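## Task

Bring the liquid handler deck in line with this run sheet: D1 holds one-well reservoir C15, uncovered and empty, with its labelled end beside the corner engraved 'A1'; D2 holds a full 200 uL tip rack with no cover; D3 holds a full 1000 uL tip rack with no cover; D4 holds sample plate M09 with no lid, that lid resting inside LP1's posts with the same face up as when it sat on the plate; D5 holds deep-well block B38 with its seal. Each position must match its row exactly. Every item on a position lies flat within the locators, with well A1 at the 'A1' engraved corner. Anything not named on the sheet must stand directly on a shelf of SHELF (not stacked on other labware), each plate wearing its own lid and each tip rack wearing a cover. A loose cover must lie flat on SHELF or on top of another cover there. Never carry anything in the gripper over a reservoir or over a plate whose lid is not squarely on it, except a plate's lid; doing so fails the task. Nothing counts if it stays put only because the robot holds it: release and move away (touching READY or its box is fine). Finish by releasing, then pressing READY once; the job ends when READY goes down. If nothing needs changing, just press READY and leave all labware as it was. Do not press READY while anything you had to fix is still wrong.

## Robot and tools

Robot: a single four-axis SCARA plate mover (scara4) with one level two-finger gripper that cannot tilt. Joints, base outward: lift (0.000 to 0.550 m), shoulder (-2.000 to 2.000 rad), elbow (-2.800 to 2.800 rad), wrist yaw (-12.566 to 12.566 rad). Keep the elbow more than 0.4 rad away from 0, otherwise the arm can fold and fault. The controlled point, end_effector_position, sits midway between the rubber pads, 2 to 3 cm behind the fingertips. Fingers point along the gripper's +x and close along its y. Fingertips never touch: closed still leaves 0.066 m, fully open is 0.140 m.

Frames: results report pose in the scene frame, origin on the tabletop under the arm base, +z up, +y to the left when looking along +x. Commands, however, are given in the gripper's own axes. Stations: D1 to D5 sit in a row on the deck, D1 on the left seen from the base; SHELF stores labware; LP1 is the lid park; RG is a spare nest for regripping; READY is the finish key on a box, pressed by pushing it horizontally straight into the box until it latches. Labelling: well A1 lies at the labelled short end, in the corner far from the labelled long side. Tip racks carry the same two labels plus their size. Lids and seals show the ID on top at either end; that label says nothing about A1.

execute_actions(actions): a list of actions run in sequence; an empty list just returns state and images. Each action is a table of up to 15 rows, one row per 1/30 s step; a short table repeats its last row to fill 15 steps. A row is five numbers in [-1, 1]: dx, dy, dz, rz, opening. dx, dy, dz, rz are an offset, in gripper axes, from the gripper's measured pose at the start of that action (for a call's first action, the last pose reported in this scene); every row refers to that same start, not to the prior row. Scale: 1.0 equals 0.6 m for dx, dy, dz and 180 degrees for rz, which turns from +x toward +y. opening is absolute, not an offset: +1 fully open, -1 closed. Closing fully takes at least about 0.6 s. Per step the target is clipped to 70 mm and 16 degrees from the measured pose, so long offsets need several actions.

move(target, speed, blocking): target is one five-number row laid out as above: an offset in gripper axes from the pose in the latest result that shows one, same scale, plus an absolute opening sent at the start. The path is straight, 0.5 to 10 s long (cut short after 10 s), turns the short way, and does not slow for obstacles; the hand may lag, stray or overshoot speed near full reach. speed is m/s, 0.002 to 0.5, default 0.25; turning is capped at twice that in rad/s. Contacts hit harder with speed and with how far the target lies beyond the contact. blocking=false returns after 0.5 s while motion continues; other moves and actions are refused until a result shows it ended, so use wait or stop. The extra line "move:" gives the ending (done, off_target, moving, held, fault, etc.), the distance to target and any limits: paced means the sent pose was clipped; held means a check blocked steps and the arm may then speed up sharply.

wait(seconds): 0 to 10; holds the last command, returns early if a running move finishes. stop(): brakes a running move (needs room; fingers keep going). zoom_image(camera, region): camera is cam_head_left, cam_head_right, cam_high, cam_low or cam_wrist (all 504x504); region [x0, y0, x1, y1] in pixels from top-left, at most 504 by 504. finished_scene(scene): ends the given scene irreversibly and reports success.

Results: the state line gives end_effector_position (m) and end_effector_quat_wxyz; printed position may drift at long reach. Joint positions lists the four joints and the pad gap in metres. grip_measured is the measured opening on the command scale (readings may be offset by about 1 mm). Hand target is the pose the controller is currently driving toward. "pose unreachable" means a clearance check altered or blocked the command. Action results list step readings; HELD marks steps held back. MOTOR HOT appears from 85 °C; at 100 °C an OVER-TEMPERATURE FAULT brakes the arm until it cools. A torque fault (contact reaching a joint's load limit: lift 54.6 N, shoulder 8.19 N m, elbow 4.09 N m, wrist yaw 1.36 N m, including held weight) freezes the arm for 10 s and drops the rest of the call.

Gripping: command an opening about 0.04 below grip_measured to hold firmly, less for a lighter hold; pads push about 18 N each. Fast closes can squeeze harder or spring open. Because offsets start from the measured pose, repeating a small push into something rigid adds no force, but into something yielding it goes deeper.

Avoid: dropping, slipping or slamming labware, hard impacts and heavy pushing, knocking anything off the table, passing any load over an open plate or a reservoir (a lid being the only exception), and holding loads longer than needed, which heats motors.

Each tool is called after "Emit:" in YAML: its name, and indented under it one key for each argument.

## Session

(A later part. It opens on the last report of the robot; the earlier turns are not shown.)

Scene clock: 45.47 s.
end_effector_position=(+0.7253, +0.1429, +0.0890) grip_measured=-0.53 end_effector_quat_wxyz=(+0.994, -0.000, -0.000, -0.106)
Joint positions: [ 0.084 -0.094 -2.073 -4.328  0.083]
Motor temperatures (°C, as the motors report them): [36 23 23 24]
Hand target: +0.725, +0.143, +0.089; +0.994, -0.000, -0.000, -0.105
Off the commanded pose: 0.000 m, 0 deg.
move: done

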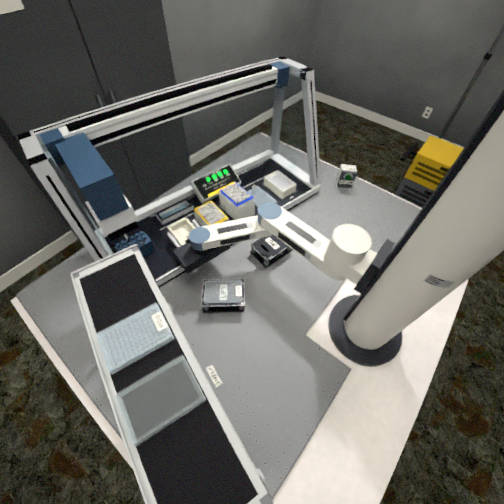

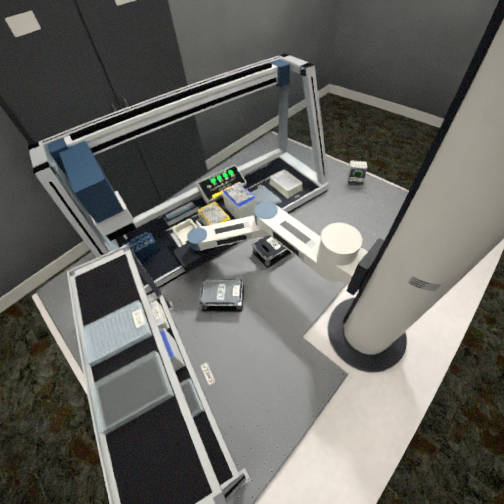

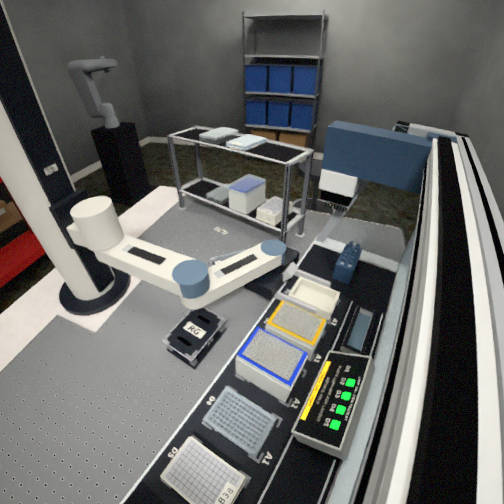

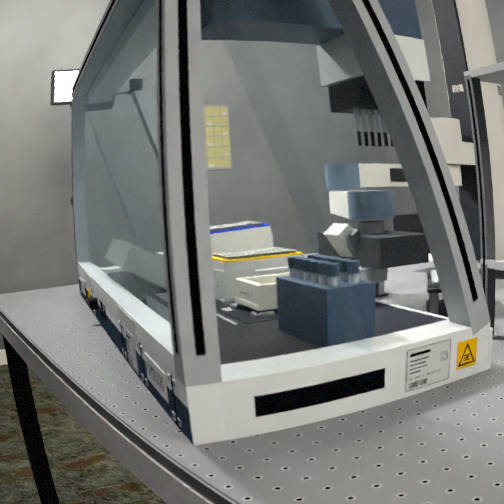

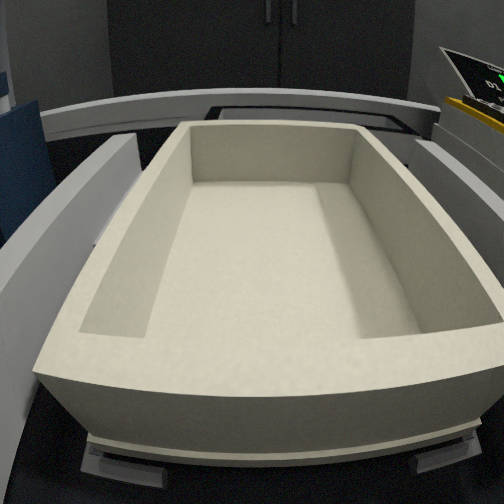

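Emit:
execute_actions:
  actions:
    - [[0,0,-0.0025,0,-0.575],[0,0,-0.005,0,-0.575],[0,0,-0.0075,0,-0.575],[0,0,-0.0095,0,-0.575],[0,0,-0.0112,0,-0.575],[0,0,-0.0124,0,-0.575],[0,0,-0.0132,0,-0.575],[0,0,-0.0135,0,-0.575],[0,0,-0.0135,0,-0.575],[0,0,-0.0135,0,-0.55],[0,0,-0.0135,0,-0.5],[0,0,-0.0135,0,-0.4],[0,0,-0.0135,0,-0.25],[0,0,-0.0135,0,-0.1],[0,0,-0.0135,0,0.0]]

Scene clock: 46.43 s.
end_effector_position=(+0.7253, +0.1429, +0.0809) grip_measured=-0.14 end_effector_quat_wxyz=(+0.994, -0.000, -0.000, -0.106)
Joint positions: [ 0.076 -0.094 -2.073 -4.328  0.098]
Motor temperatures (°C, as the motors report them): [36 23 23 24]
Hand target: +0.725, +0.143, +0.081; +0.994, -0.000, -0.000, -0.106
Off the commanded pose: 0.000 m, 0 deg.
Step readings (end_effector_position):
0: (+0.7253, +0.1429, +0.0890)
1: (+0.7253, +0.1429, +0.0889)
2: (+0.7253, +0.1429, +0.0877)
4: (+0.7253, +0.1429, +0.0846)
8: (+0.7253, +0.1429, +0.0809)
15: end_effector_position above

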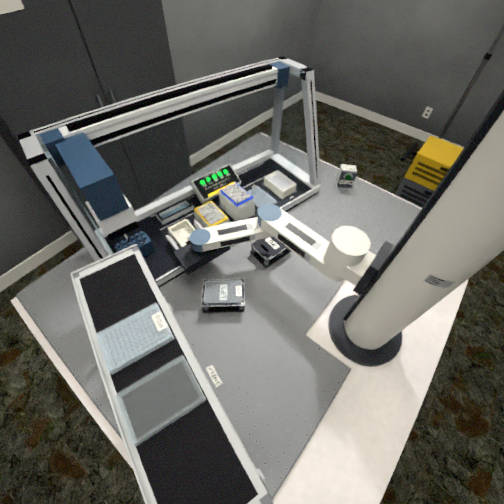

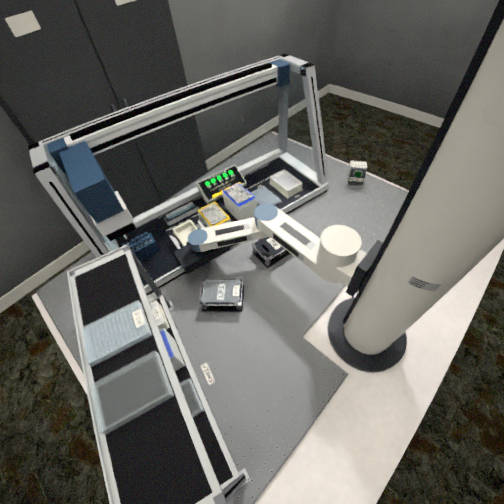

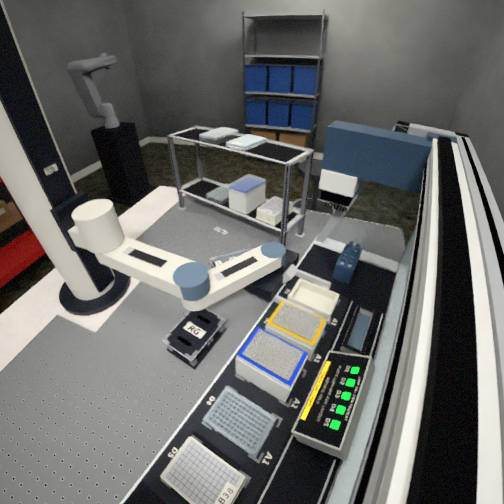

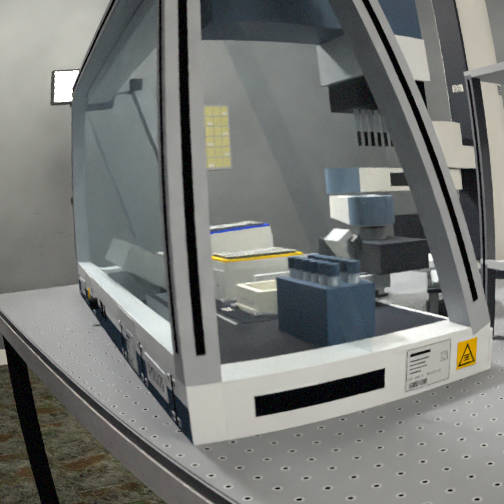

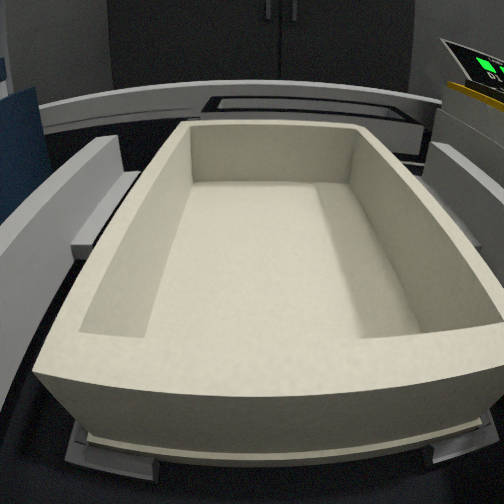

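Emit:
zoom_image:
  camera: "cam_wrist"
  region: [40, 400, 200, 504]

Emit:
zoom_image:
  camera: "cam_wrist"
  region: [344, 400, 504, 504]

Emit:
zoom_image:
  camera: "cam_low"
  region: [200, 240, 320, 340]

Emit:
zoom_image:
  camera: "cam_high"
  region: [270, 265, 370, 345]

Region (40, 400, 200, 504) of cam_wrist's 504x504 image, scaled by 3.150, with more detail than that image has; it fills the top 328 rows of this view, and the rest is white.

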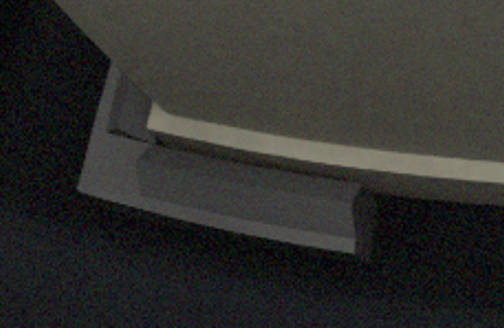

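Region (344, 400, 504, 504) of cam_wrist's 504x504 image, scaled by 3.150, with more detail than that image has; it fills the top 328 rows of this view, and the rest is white.

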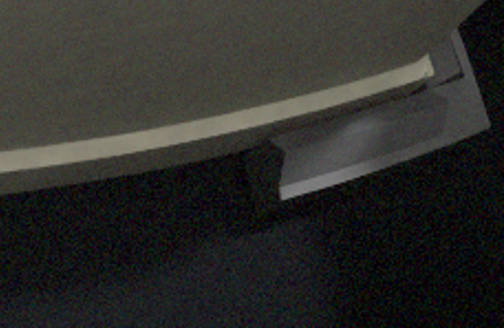

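Region (200, 240, 320, 340) of cam_low's 504x504 image, scaled by 4.200, with more detail than that image has.

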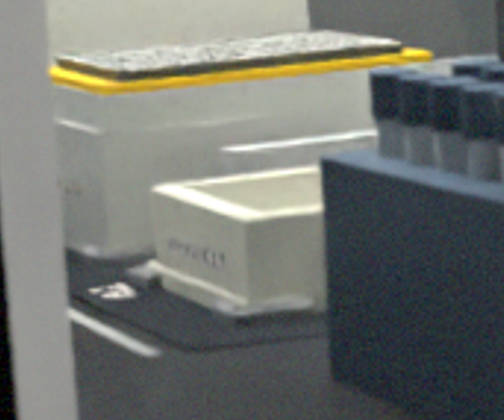

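Region (270, 265, 370, 345) of cam_high's 504x504 image, scaled by 5.040, with more detail than that image has; it fills the top 403 rows of this view, and the rest is white.

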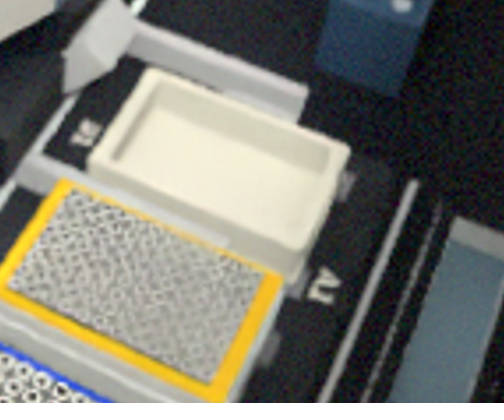

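Emit:
zoom_image:
  camera: "cam_low"
  region: [232, 285, 272, 320]

Region (232, 285, 272, 320) of cam_low's 504x504 image, scaled by 12.600, with more detail than that image has; it fills the top 441 rows of this view, and the rest is white.

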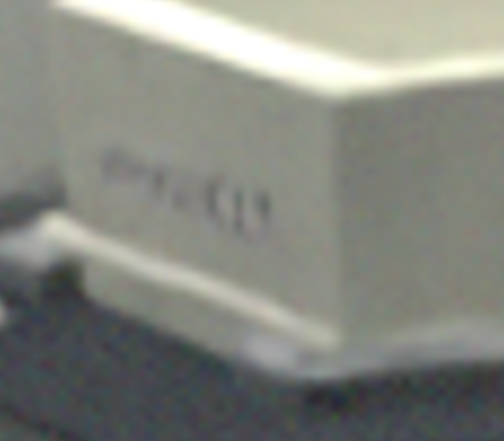

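Emit:
execute_actions:
  actions:
    - [[-0.027,0,0.003,0,0],[-0.054,0,0.006,0,0],[-0.081,0,0.009,0,0],[-0.108,0,0.012,0,0],[-0.135,0,0.015,0,0],[-0.162,0,0.015,0,0],[-0.19,0,0.015,0,0],[-0.19,0,0.015,0,0],[-0.19,0,0.015,0,0],[-0.19,-0.02,0.015,0,0],[-0.19,-0.045,0.015,0,0],[-0.19,-0.075,0.015,0,0],[-0.19,-0.105,0.015,0,0],[-0.19,-0.135,0.015,0,0],[-0.19,-0.165,0.015,0,0]]

Scene clock: 49.20 s.
end_effector_position=(+0.6141, +0.1501, +0.0899) grip_measured=+0.00 end_effector_quat_wxyz=(+0.996, -0.000, -0.000, -0.092)
Joint positions: [ 0.085 -0.226 -1.464 -4.777  0.103]
Motor temperatures (°C, as the motors report them): [36 23 23 24]
Hand target: +0.607, +0.101, +0.090; +0.994, -0.000, -0.000, -0.112
Off the commanded pose: 0.083 m, 2 deg; position clipped at the last step of the last action.
Step readings (end_effector_position):
0: (+0.7253, +0.1429, +0.0809)
1: (+0.7251, +0.1429, +0.0809)
2: (+0.7232, +0.1433, +0.0811)
4: (+0.7123, +0.1466, +0.0827)
8: (+0.6674, +0.1646, +0.0888)
15: end_effector_position above

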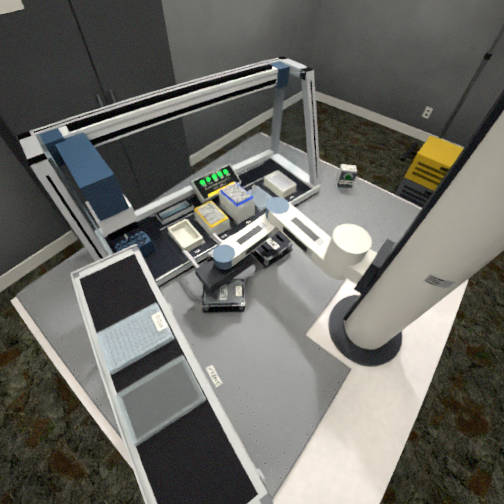

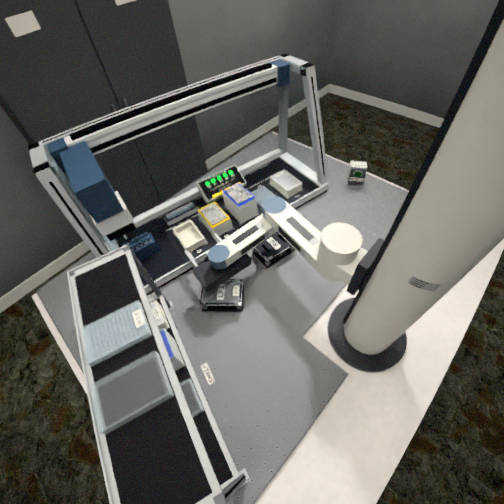

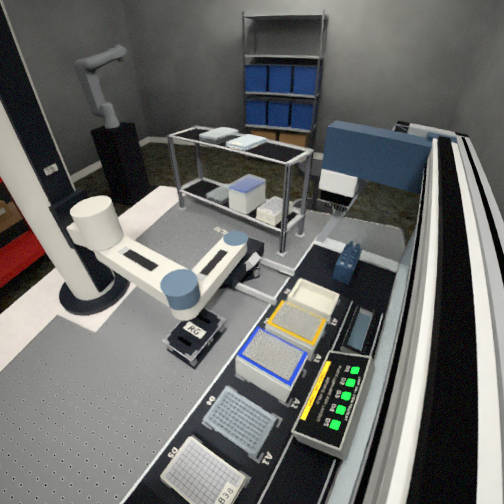

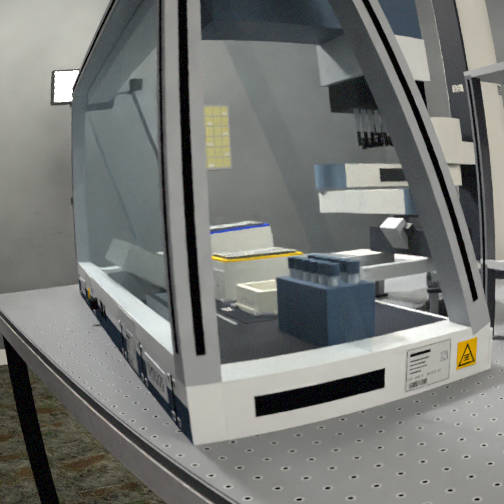

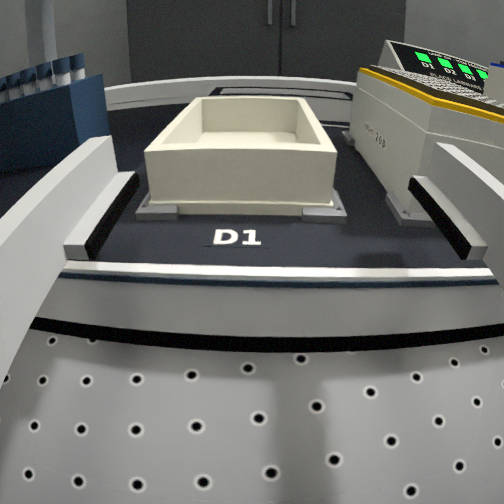

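Emit:
execute_actions:
  actions:
    - [[0.002,-0.11,0,-0.009,0],[0.001,-0.14,-0.001,-0.009,0],[0,-0.17,-0.002,-0.009,0],[-0.001,-0.2,-0.003,-0.009,0],[-0.003,-0.23,-0.004,-0.009,0],[-0.004,-0.26,-0.0048,-0.009,0],[-0.005,-0.29,-0.0048,-0.009,0],[-0.007,-0.32,-0.0048,-0.009,0],[-0.008,-0.35,-0.0048,-0.009,0],[-0.009,-0.375,-0.0048,-0.009,0],[-0.0094,-0.3861,-0.0048,-0.009,0]]

Scene clock: 50.53 s.
end_effector_position=(+0.5812, -0.0281, +0.0876) grip_measured=+0.00 end_effector_quat_wxyz=(+0.993, -0.000, -0.000, -0.121)
Joint positions: [ 0.083 -0.881 -1.084 -4.56   0.103]
Motor temperatures (°C, as the motors report them): [36 23 23 24]
Hand target: +0.567, -0.070, +0.087; +0.993, -0.000, -0.000, -0.122
Off the commanded pose: 0.051 m, 2 deg.
Step readings (end_effector_position):
0: (+0.6068, +0.1013, +0.0899)
1: (+0.6068, +0.1012, +0.0899)
2: (+0.6064, +0.1000, +0.0899)
4: (+0.6050, +0.0922, +0.0898)
8: (+0.5982, +0.0551, +0.0890)
15: end_effector_position above

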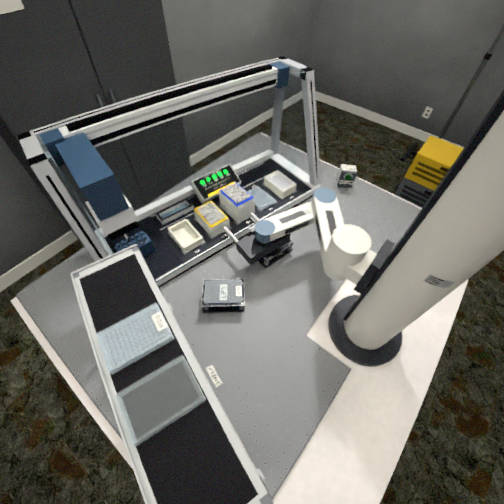

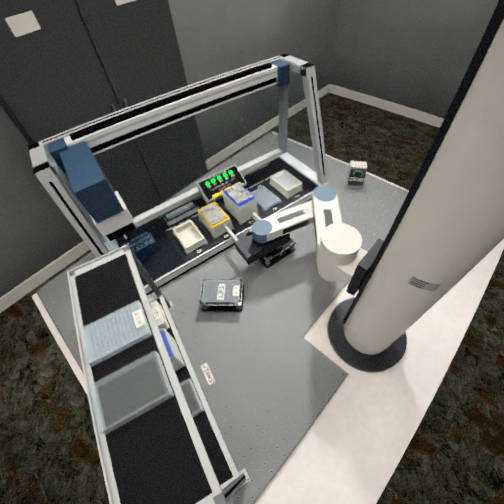

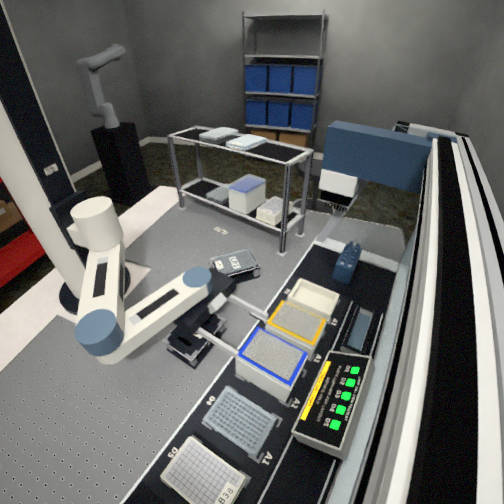

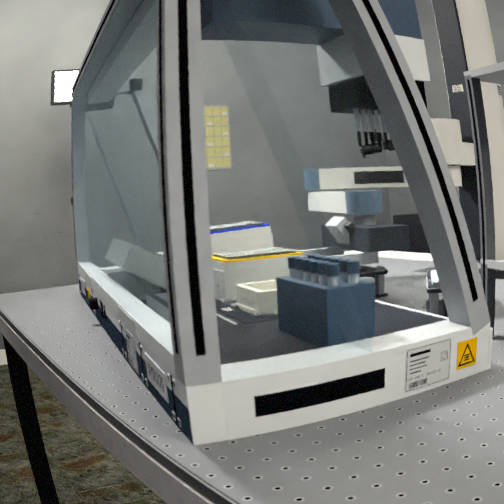

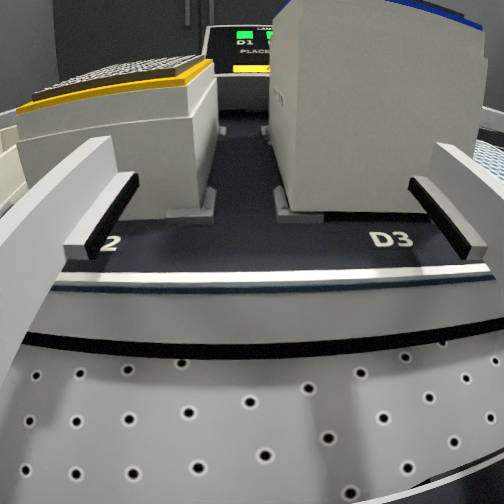

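Emit:
wait:
  seconds: 0

Emit:
zoom_image:
  camera: "cam_high"
  region: [195, 235, 275, 295]

Scene clock: 50.63 s.
end_effector_position=(+0.5730, -0.0562, +0.0872) grip_measured=+0.00 end_effector_quat_wxyz=(+0.992, -0.000, -0.000, -0.123)
Joint positions: [ 0.082 -0.998 -1.051 -4.481  0.103]
Motor temperatures (°C, as the motors report them): [36 23 23 24]
Hand target: +0.567, -0.070, +0.087; +0.993, -0.000, -0.000, -0.122
Off the commanded pose: 0.022 m, 2 deg.

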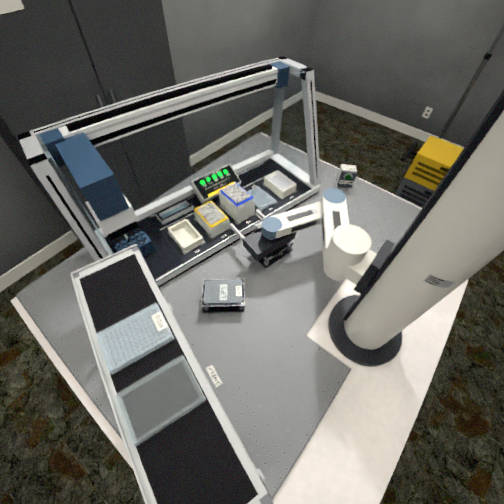

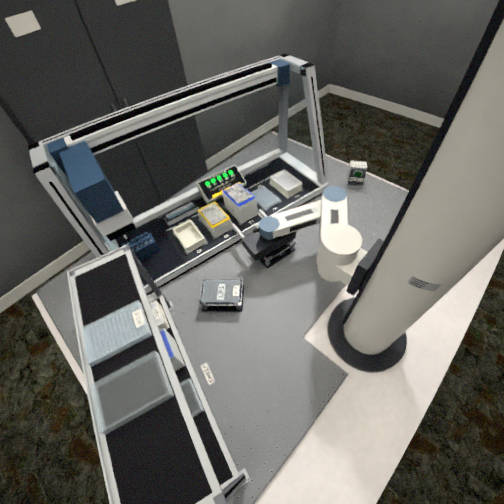

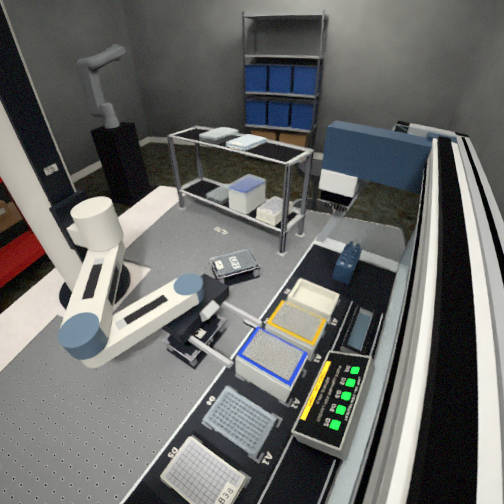

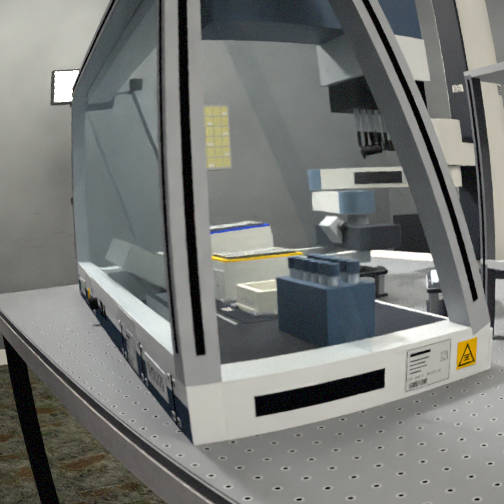

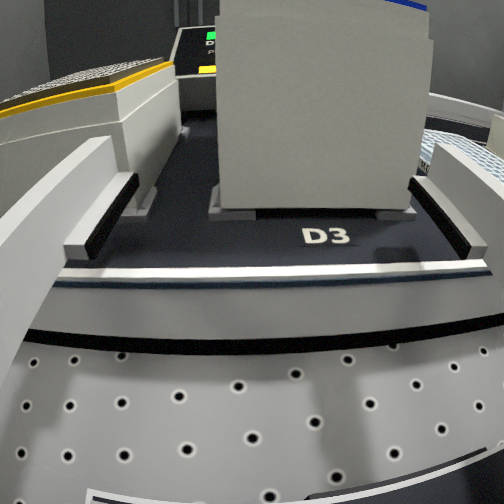

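Region (195, 235, 275, 295) of cam_high's 504x504 image, scaled by 6.300, with more detail than that image has; it fills the top 378 rows of this view, and the rest is white.

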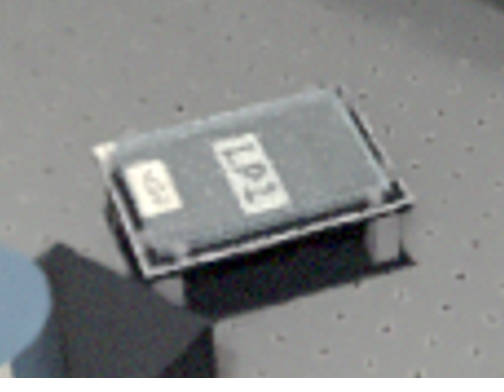

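Emit:
execute_actions:
  actions:
    - [[0.0055,-0.0354,0,0.0111,0],[0.0055,-0.0354,0,0.0111,0],[0.012,-0.0352,0,0.0111,0],[0.024,-0.0348,0,0.0111,0],[0.038,-0.0343,0,0.0111,0],[0.053,-0.0338,0,0.0111,0],[0.068,-0.0332,0,0.0111,0],[0.083,-0.0327,0,0.0111,0],[0.098,-0.0322,0,0.0111,0],[0.113,-0.0317,0,0.0111,0],[0.127,-0.0312,0,0.0111,0],[0.14,-0.0307,0,0.0111,0],[0.151,-0.0304,0,0.0111,0],[0.158,-0.0301,0,0.0111,0],[0.1605,-0.03,0,0.0111,0]]

Scene clock: 52.53 s.
end_effector_position=(+0.6501, -0.0956, +0.0872) grip_measured=+0.00 end_effector_quat_wxyz=(+0.994, -0.000, -0.000, -0.107)
Joint positions: [ 0.082 -0.955 -1.442 -4.1    0.103]
Motor temperatures (°C, as the motors report them): [36 23 23 24]
Hand target: +0.660, -0.097, +0.087; +0.994, -0.000, -0.000, -0.106
Off the commanded pose: 0.012 m, 0 deg.
Step readings (end_effector_position):
0: (+0.5670, -0.0706, +0.0870)
1: (+0.5671, -0.0705, +0.0870)
2: (+0.5677, -0.0713, +0.0870)
4: (+0.5719, -0.0772, +0.0872)
8: (+0.5953, -0.0888, +0.0872)
15: end_effector_position above

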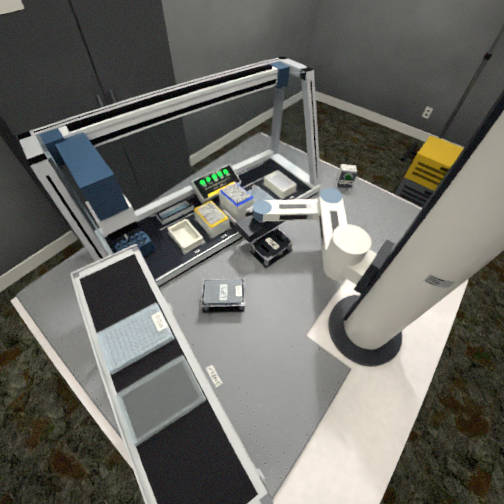

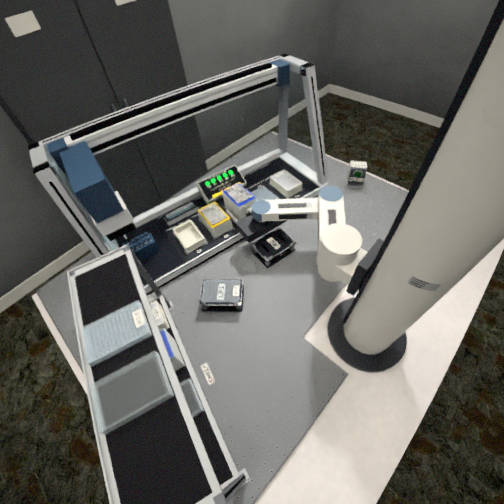

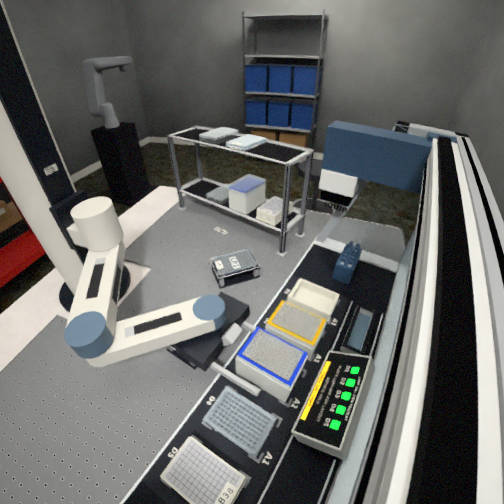

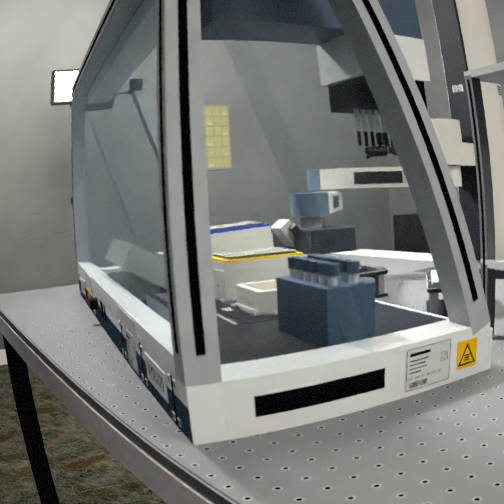

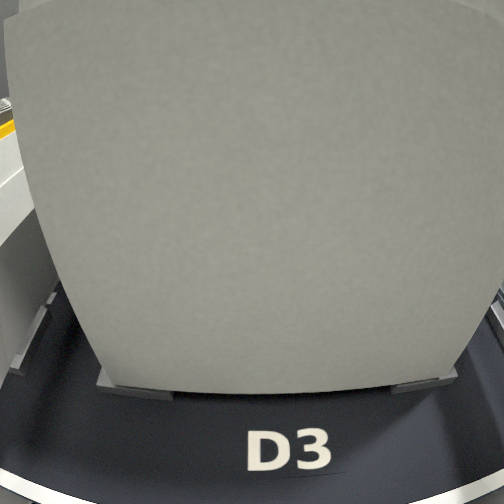

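Emit:
execute_actions:
  actions:
    - [[0.02,0.0016,0,0.0006,-0.08],[0.02,0.0016,0,0.0006,-0.16],[0.02,0.0016,0,0.0006,-0.24],[0.02,0.0016,0,0.0006,-0.31],[0.02,0.0016,0,0.0006,-0.37],[0.02,0.0016,0,0.0006,-0.41],[0.02,0.0016,0,0.0006,-0.44],[0.02,0.0016,0,0.0006,-0.46],[0.02,0.0016,0,0.0006,-0.48],[0.02,0.0016,0,0.0006,-0.495],[0.02,0.0016,0,0.0006,-0.51],[0.02,0.0016,0,0.0006,-0.51],[0.02,0.0016,0.001,0.0006,-0.51],[0.02,0.0016,0.002,0.0006,-0.51],[0.02,0.0016,0.0025,0.0006,-0.51]]

Scene clock: 53.40 s.
end_effector_position=(+0.6620, -0.0973, +0.0884) grip_measured=-0.46 end_effector_quat_wxyz=(+0.994, -0.000, -0.000, -0.106)
Joint positions: [ 0.083 -0.928 -1.505 -4.063  0.086]
Motor temperatures (°C, as the motors report them): [36 23 23 24]
Hand target: +0.662, -0.097, +0.089; +0.994, -0.000, -0.000, -0.106
Off the commanded pose: 0.000 m, 0 deg.
Step readings (end_effector_position):
0: (+0.6597, -0.0970, +0.0872)
1: (+0.6600, -0.0970, +0.0872)
2: (+0.6616, -0.0972, +0.0872)
4: (+0.6620, -0.0973, +0.0872)
8: (+0.6620, -0.0973, +0.0872)
15: end_effector_position above

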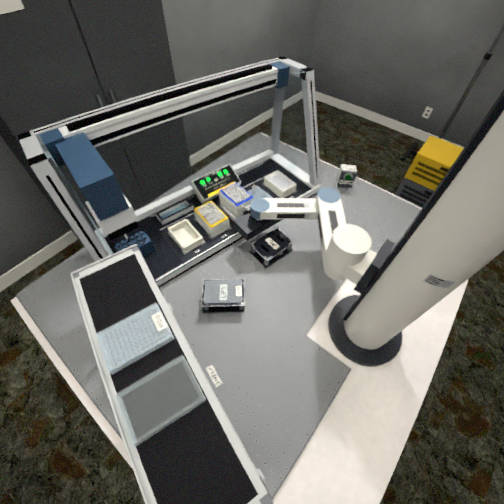

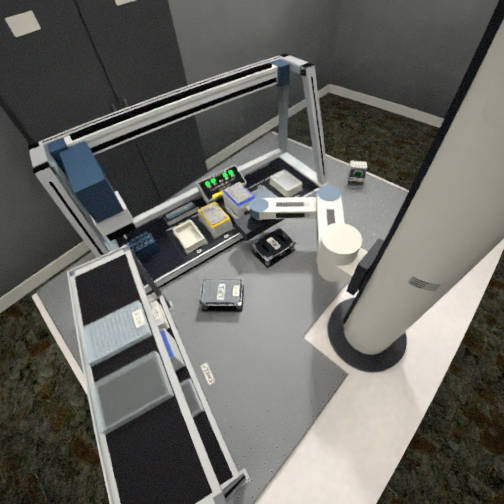

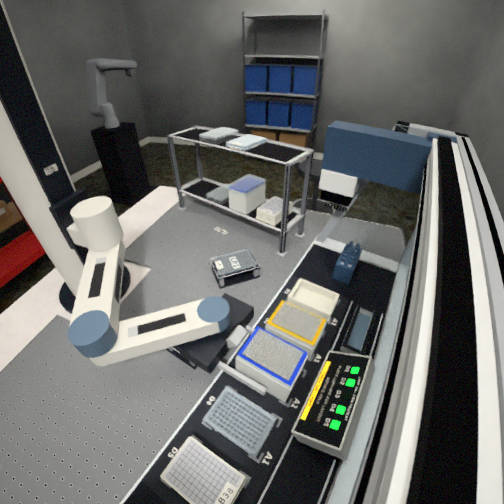

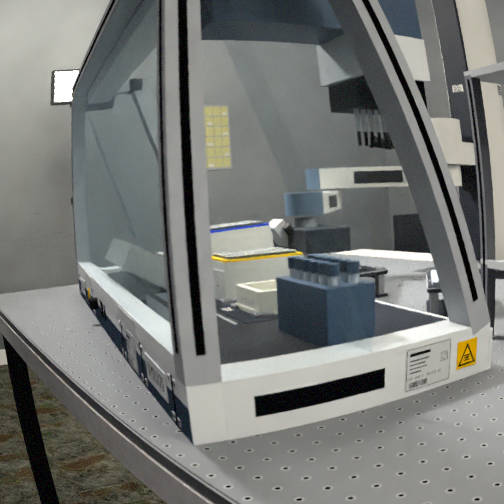

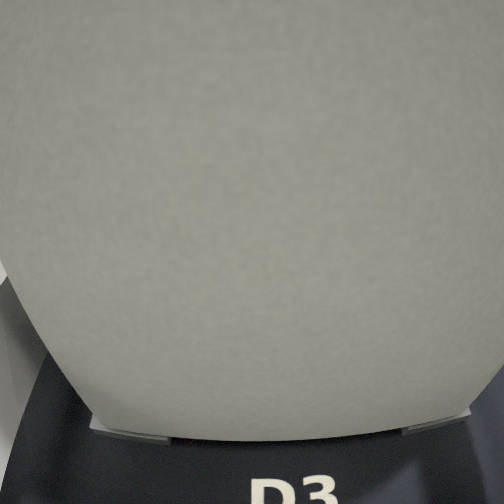

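Emit:
zoom_image:
  camera: "cam_wrist"
  region: [70, 390, 200, 470]

Emit:
zoom_image:
  camera: "cam_wrist"
  region: [374, 380, 504, 460]

Emit:
zoom_image:
  camera: "cam_high"
  region: [225, 330, 325, 420]

Region (70, 390, 200, 470) of cam_wrist's 504x504 image, scaled by 3.877, with more detail than that image has; it fills the top 310 rows of this view, and the rest is white.

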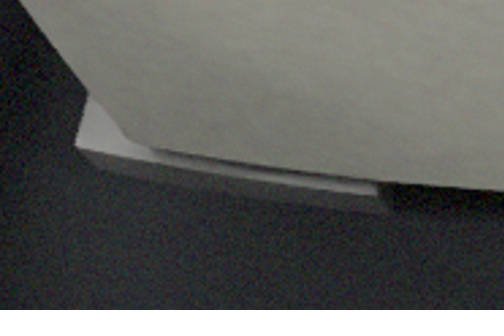

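Region (374, 380, 504, 460) of cam_wrist's 504x504 image, scaled by 3.877, with more detail than that image has; it fills the top 310 rows of this view, and the rest is white.

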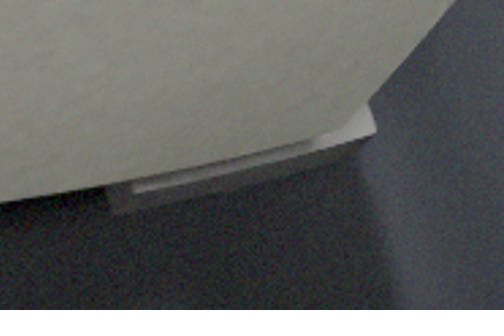

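Region (225, 330, 325, 420) of cam_high's 504x504 image, scaled by 5.040, with more detail than that image has; it fills the top 454 rows of this view, and the rest is white.

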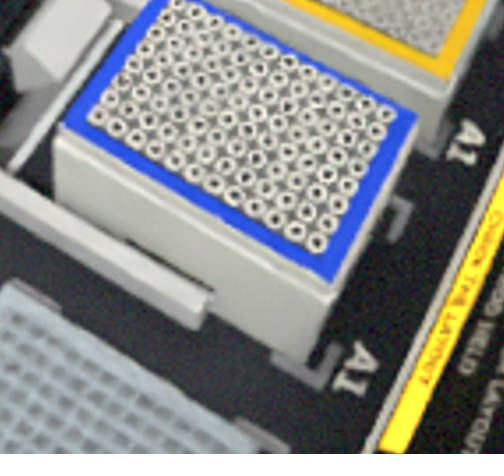

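Emit:
execute_actions:
  actions:
    - [[0.003,0,0.0005,0,-0.51],[0.006,0,0.0005,0,-0.51],[0.008,0,0.0005,0,-0.51],[0.0087,0,0.0003,0,-0.51],[0.0087,0,-0.0005,0,-0.51],[0.0087,0,-0.0015,0,-0.505],[0.0085,0,-0.0025,0,-0.5],[0.0082,0,-0.0035,0,-0.495],[0.0079,0,-0.0045,0,-0.49],[0.0076,0,-0.0053,0,-0.485],[0.0074,0,-0.0058,0,-0.48],[0.0074,0,-0.0058,0,-0.465],[0.0074,0,-0.0058,0,-0.43],[0.0074,0,-0.0058,0,-0.3],[0.0074,0,-0.0058,0,0.0]]

Scene clock: 55.97 s.
end_effector_position=(+0.6663, -0.0983, +0.0850) grip_measured=-0.27 end_effector_quat_wxyz=(+0.994, -0.000, -0.000, -0.106)
Joint positions: [ 0.08  -0.918 -1.529 -4.049  0.093]
Motor temperatures (°C, as the motors report them): [36 23 23 24]
Hand target: +0.666, -0.098, +0.085; +0.994, -0.000, -0.000, -0.106
Off the commanded pose: 0.000 m, 0 deg.
Step readings (end_effector_position):
0: (+0.6620, -0.0973, +0.0887)
1: (+0.6622, -0.0973, +0.0887)
2: (+0.6637, -0.0977, +0.0887)
4: (+0.6666, -0.0985, +0.0887)
8: (+0.6670, -0.0985, +0.0868)
15: end_effector_position above

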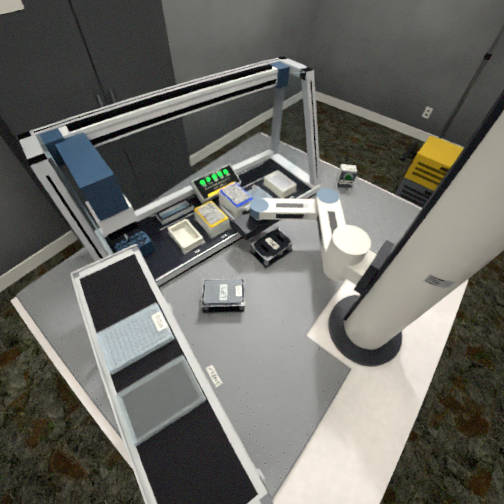

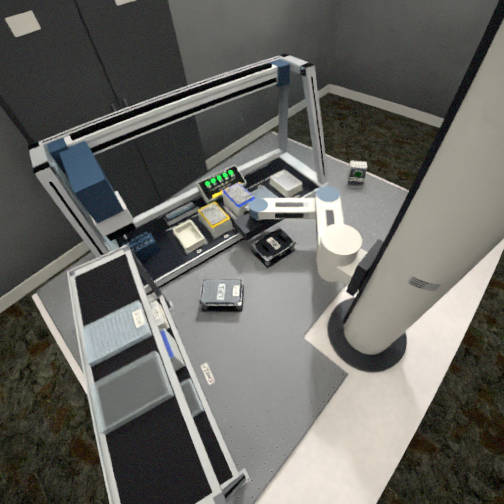

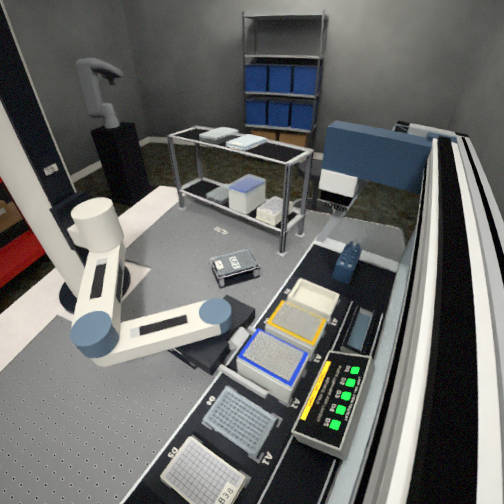

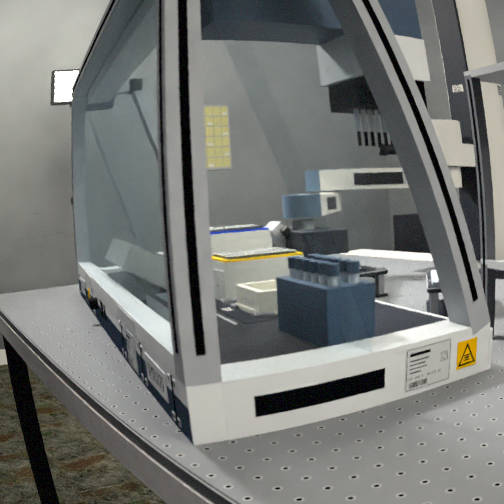

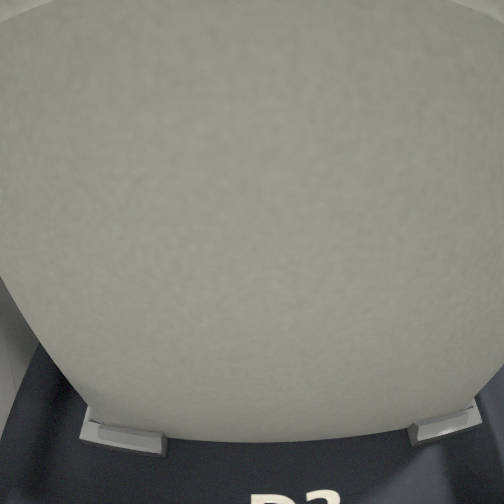

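Emit:
zoom_image:
  camera: "cam_wrist"
  region: [60, 390, 200, 480]

Emit:
zoom_image:
  camera: "cam_wrist"
  region: [364, 380, 504, 470]

Emit:
zoom_image:
  camera: "cam_high"
  region: [225, 330, 325, 420]

Emit:
zoom_image:
  camera: "cam_low"
  region: [200, 210, 320, 310]

Region (60, 390, 200, 480) of cam_wrist's 504x504 image, scaled by 3.600, with more detail than that image has; it fills the top 324 rows of this view, and the rest is white.

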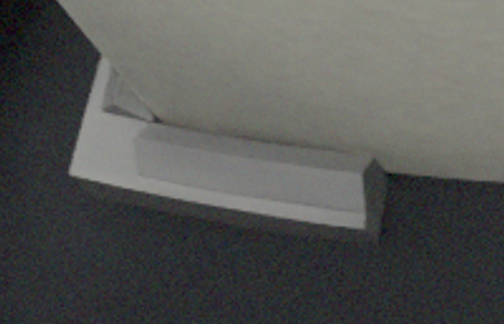

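Region (364, 380, 504, 470) of cam_wrist's 504x504 image, scaled by 3.600, with more detail than that image has; it fills the top 324 rows of this view, and the rest is white.

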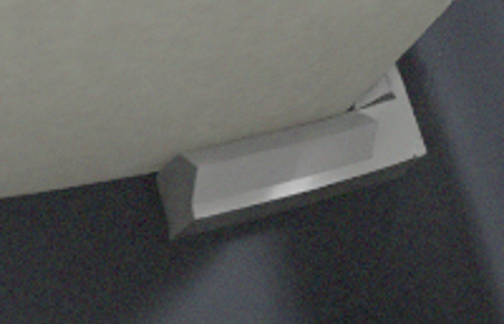

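Region (225, 330, 325, 420) of cam_high's 504x504 image, scaled by 5.040, with more detail than that image has; it fills the top 454 rows of this view, and the rest is white.

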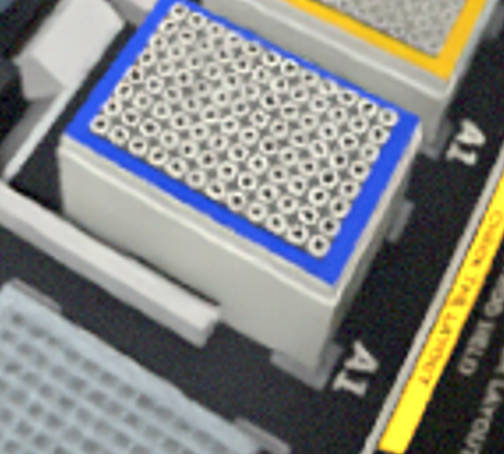

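Region (200, 210, 320, 310) of cam_low's 504x504 image, scaled by 4.200, with more detail than that image has.

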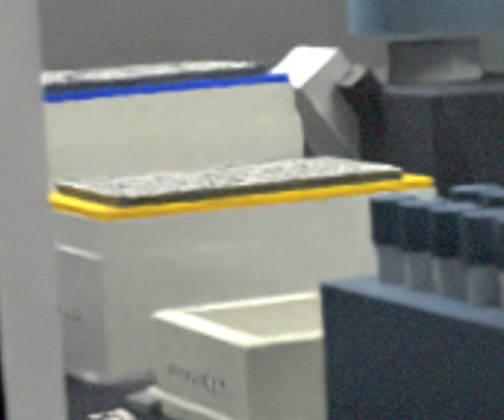

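Emit:
execute_actions:
  actions:
    - [[-0.0033,0,0,0,0],[-0.0117,0,0,0,0],[-0.025,0,0,0,0],[-0.0417,0,0,0,0],[-0.0633,0,0,0,0],[-0.0867,0,0,0,0],[-0.11,0,0,0,0],[-0.13,0,0,0,0],[-0.1467,-0.0017,0,0,0],[-0.1583,-0.0067,0,0,0],[-0.165,-0.0167,0,0,0],[-0.1683,-0.0317,0,0,0],[-0.1683,-0.055,0,0,0],[-0.1683,-0.09,0,0,0],[-0.1683,-0.15,0,0,0]]

Scene clock: 57.80 s.
end_effector_position=(+0.5670, -0.1046, +0.0850) grip_measured=+0.00 end_effector_quat_wxyz=(+0.993, -0.000, -0.000, -0.119)
Joint positions: [ 0.08  -1.181 -1.063 -4.277  0.103]
Motor temperatures (°C, as the motors report them): [36 23 23 24]
Hand target: +0.549, -0.155, +0.085; +0.992, -0.000, -0.000, -0.125
Off the commanded pose: 0.063 m, 1 deg; position clipped at the last step of the last action.
Step readings (end_effector_position):
0: (+0.6663, -0.0983, +0.0850)
1: (+0.6661, -0.0983, +0.0850)
2: (+0.6644, -0.0979, +0.0850)
4: (+0.6561, -0.0960, +0.0850)
8: (+0.6239, -0.0885, +0.0850)
15: end_effector_position above

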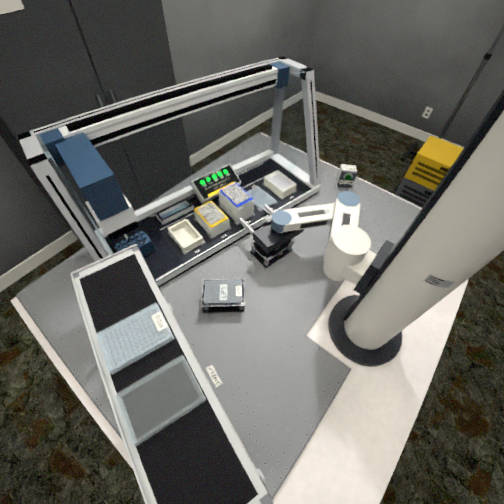

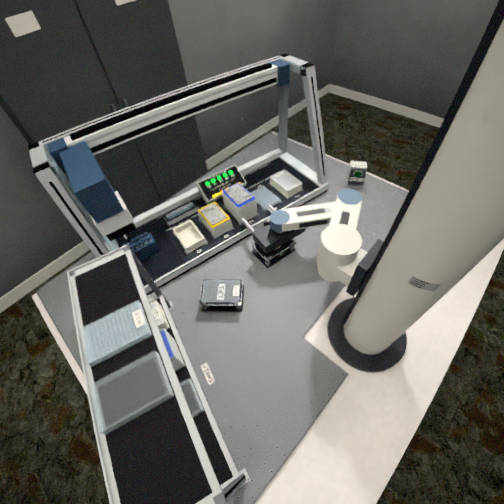

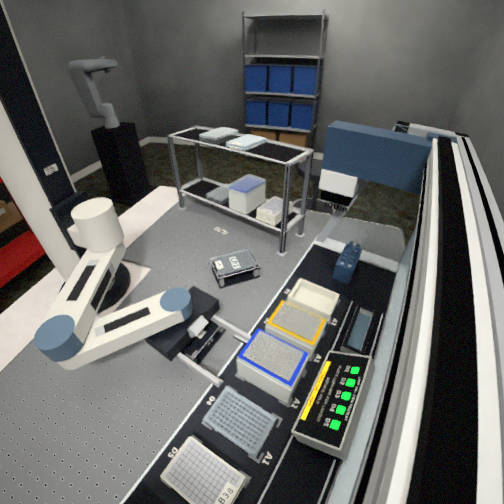

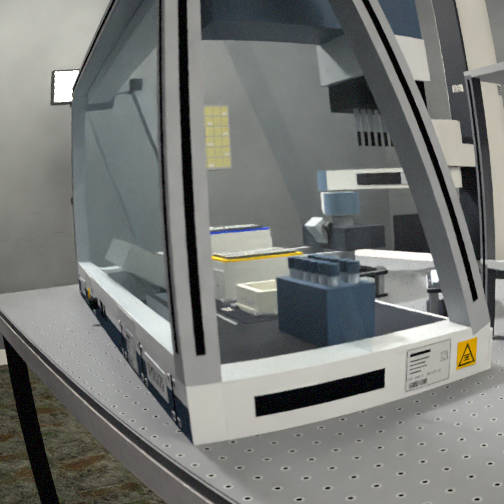

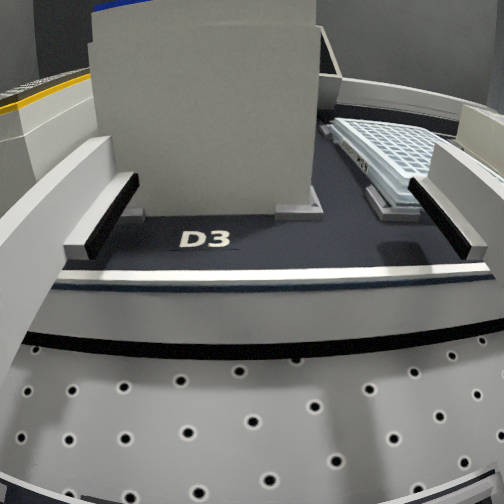

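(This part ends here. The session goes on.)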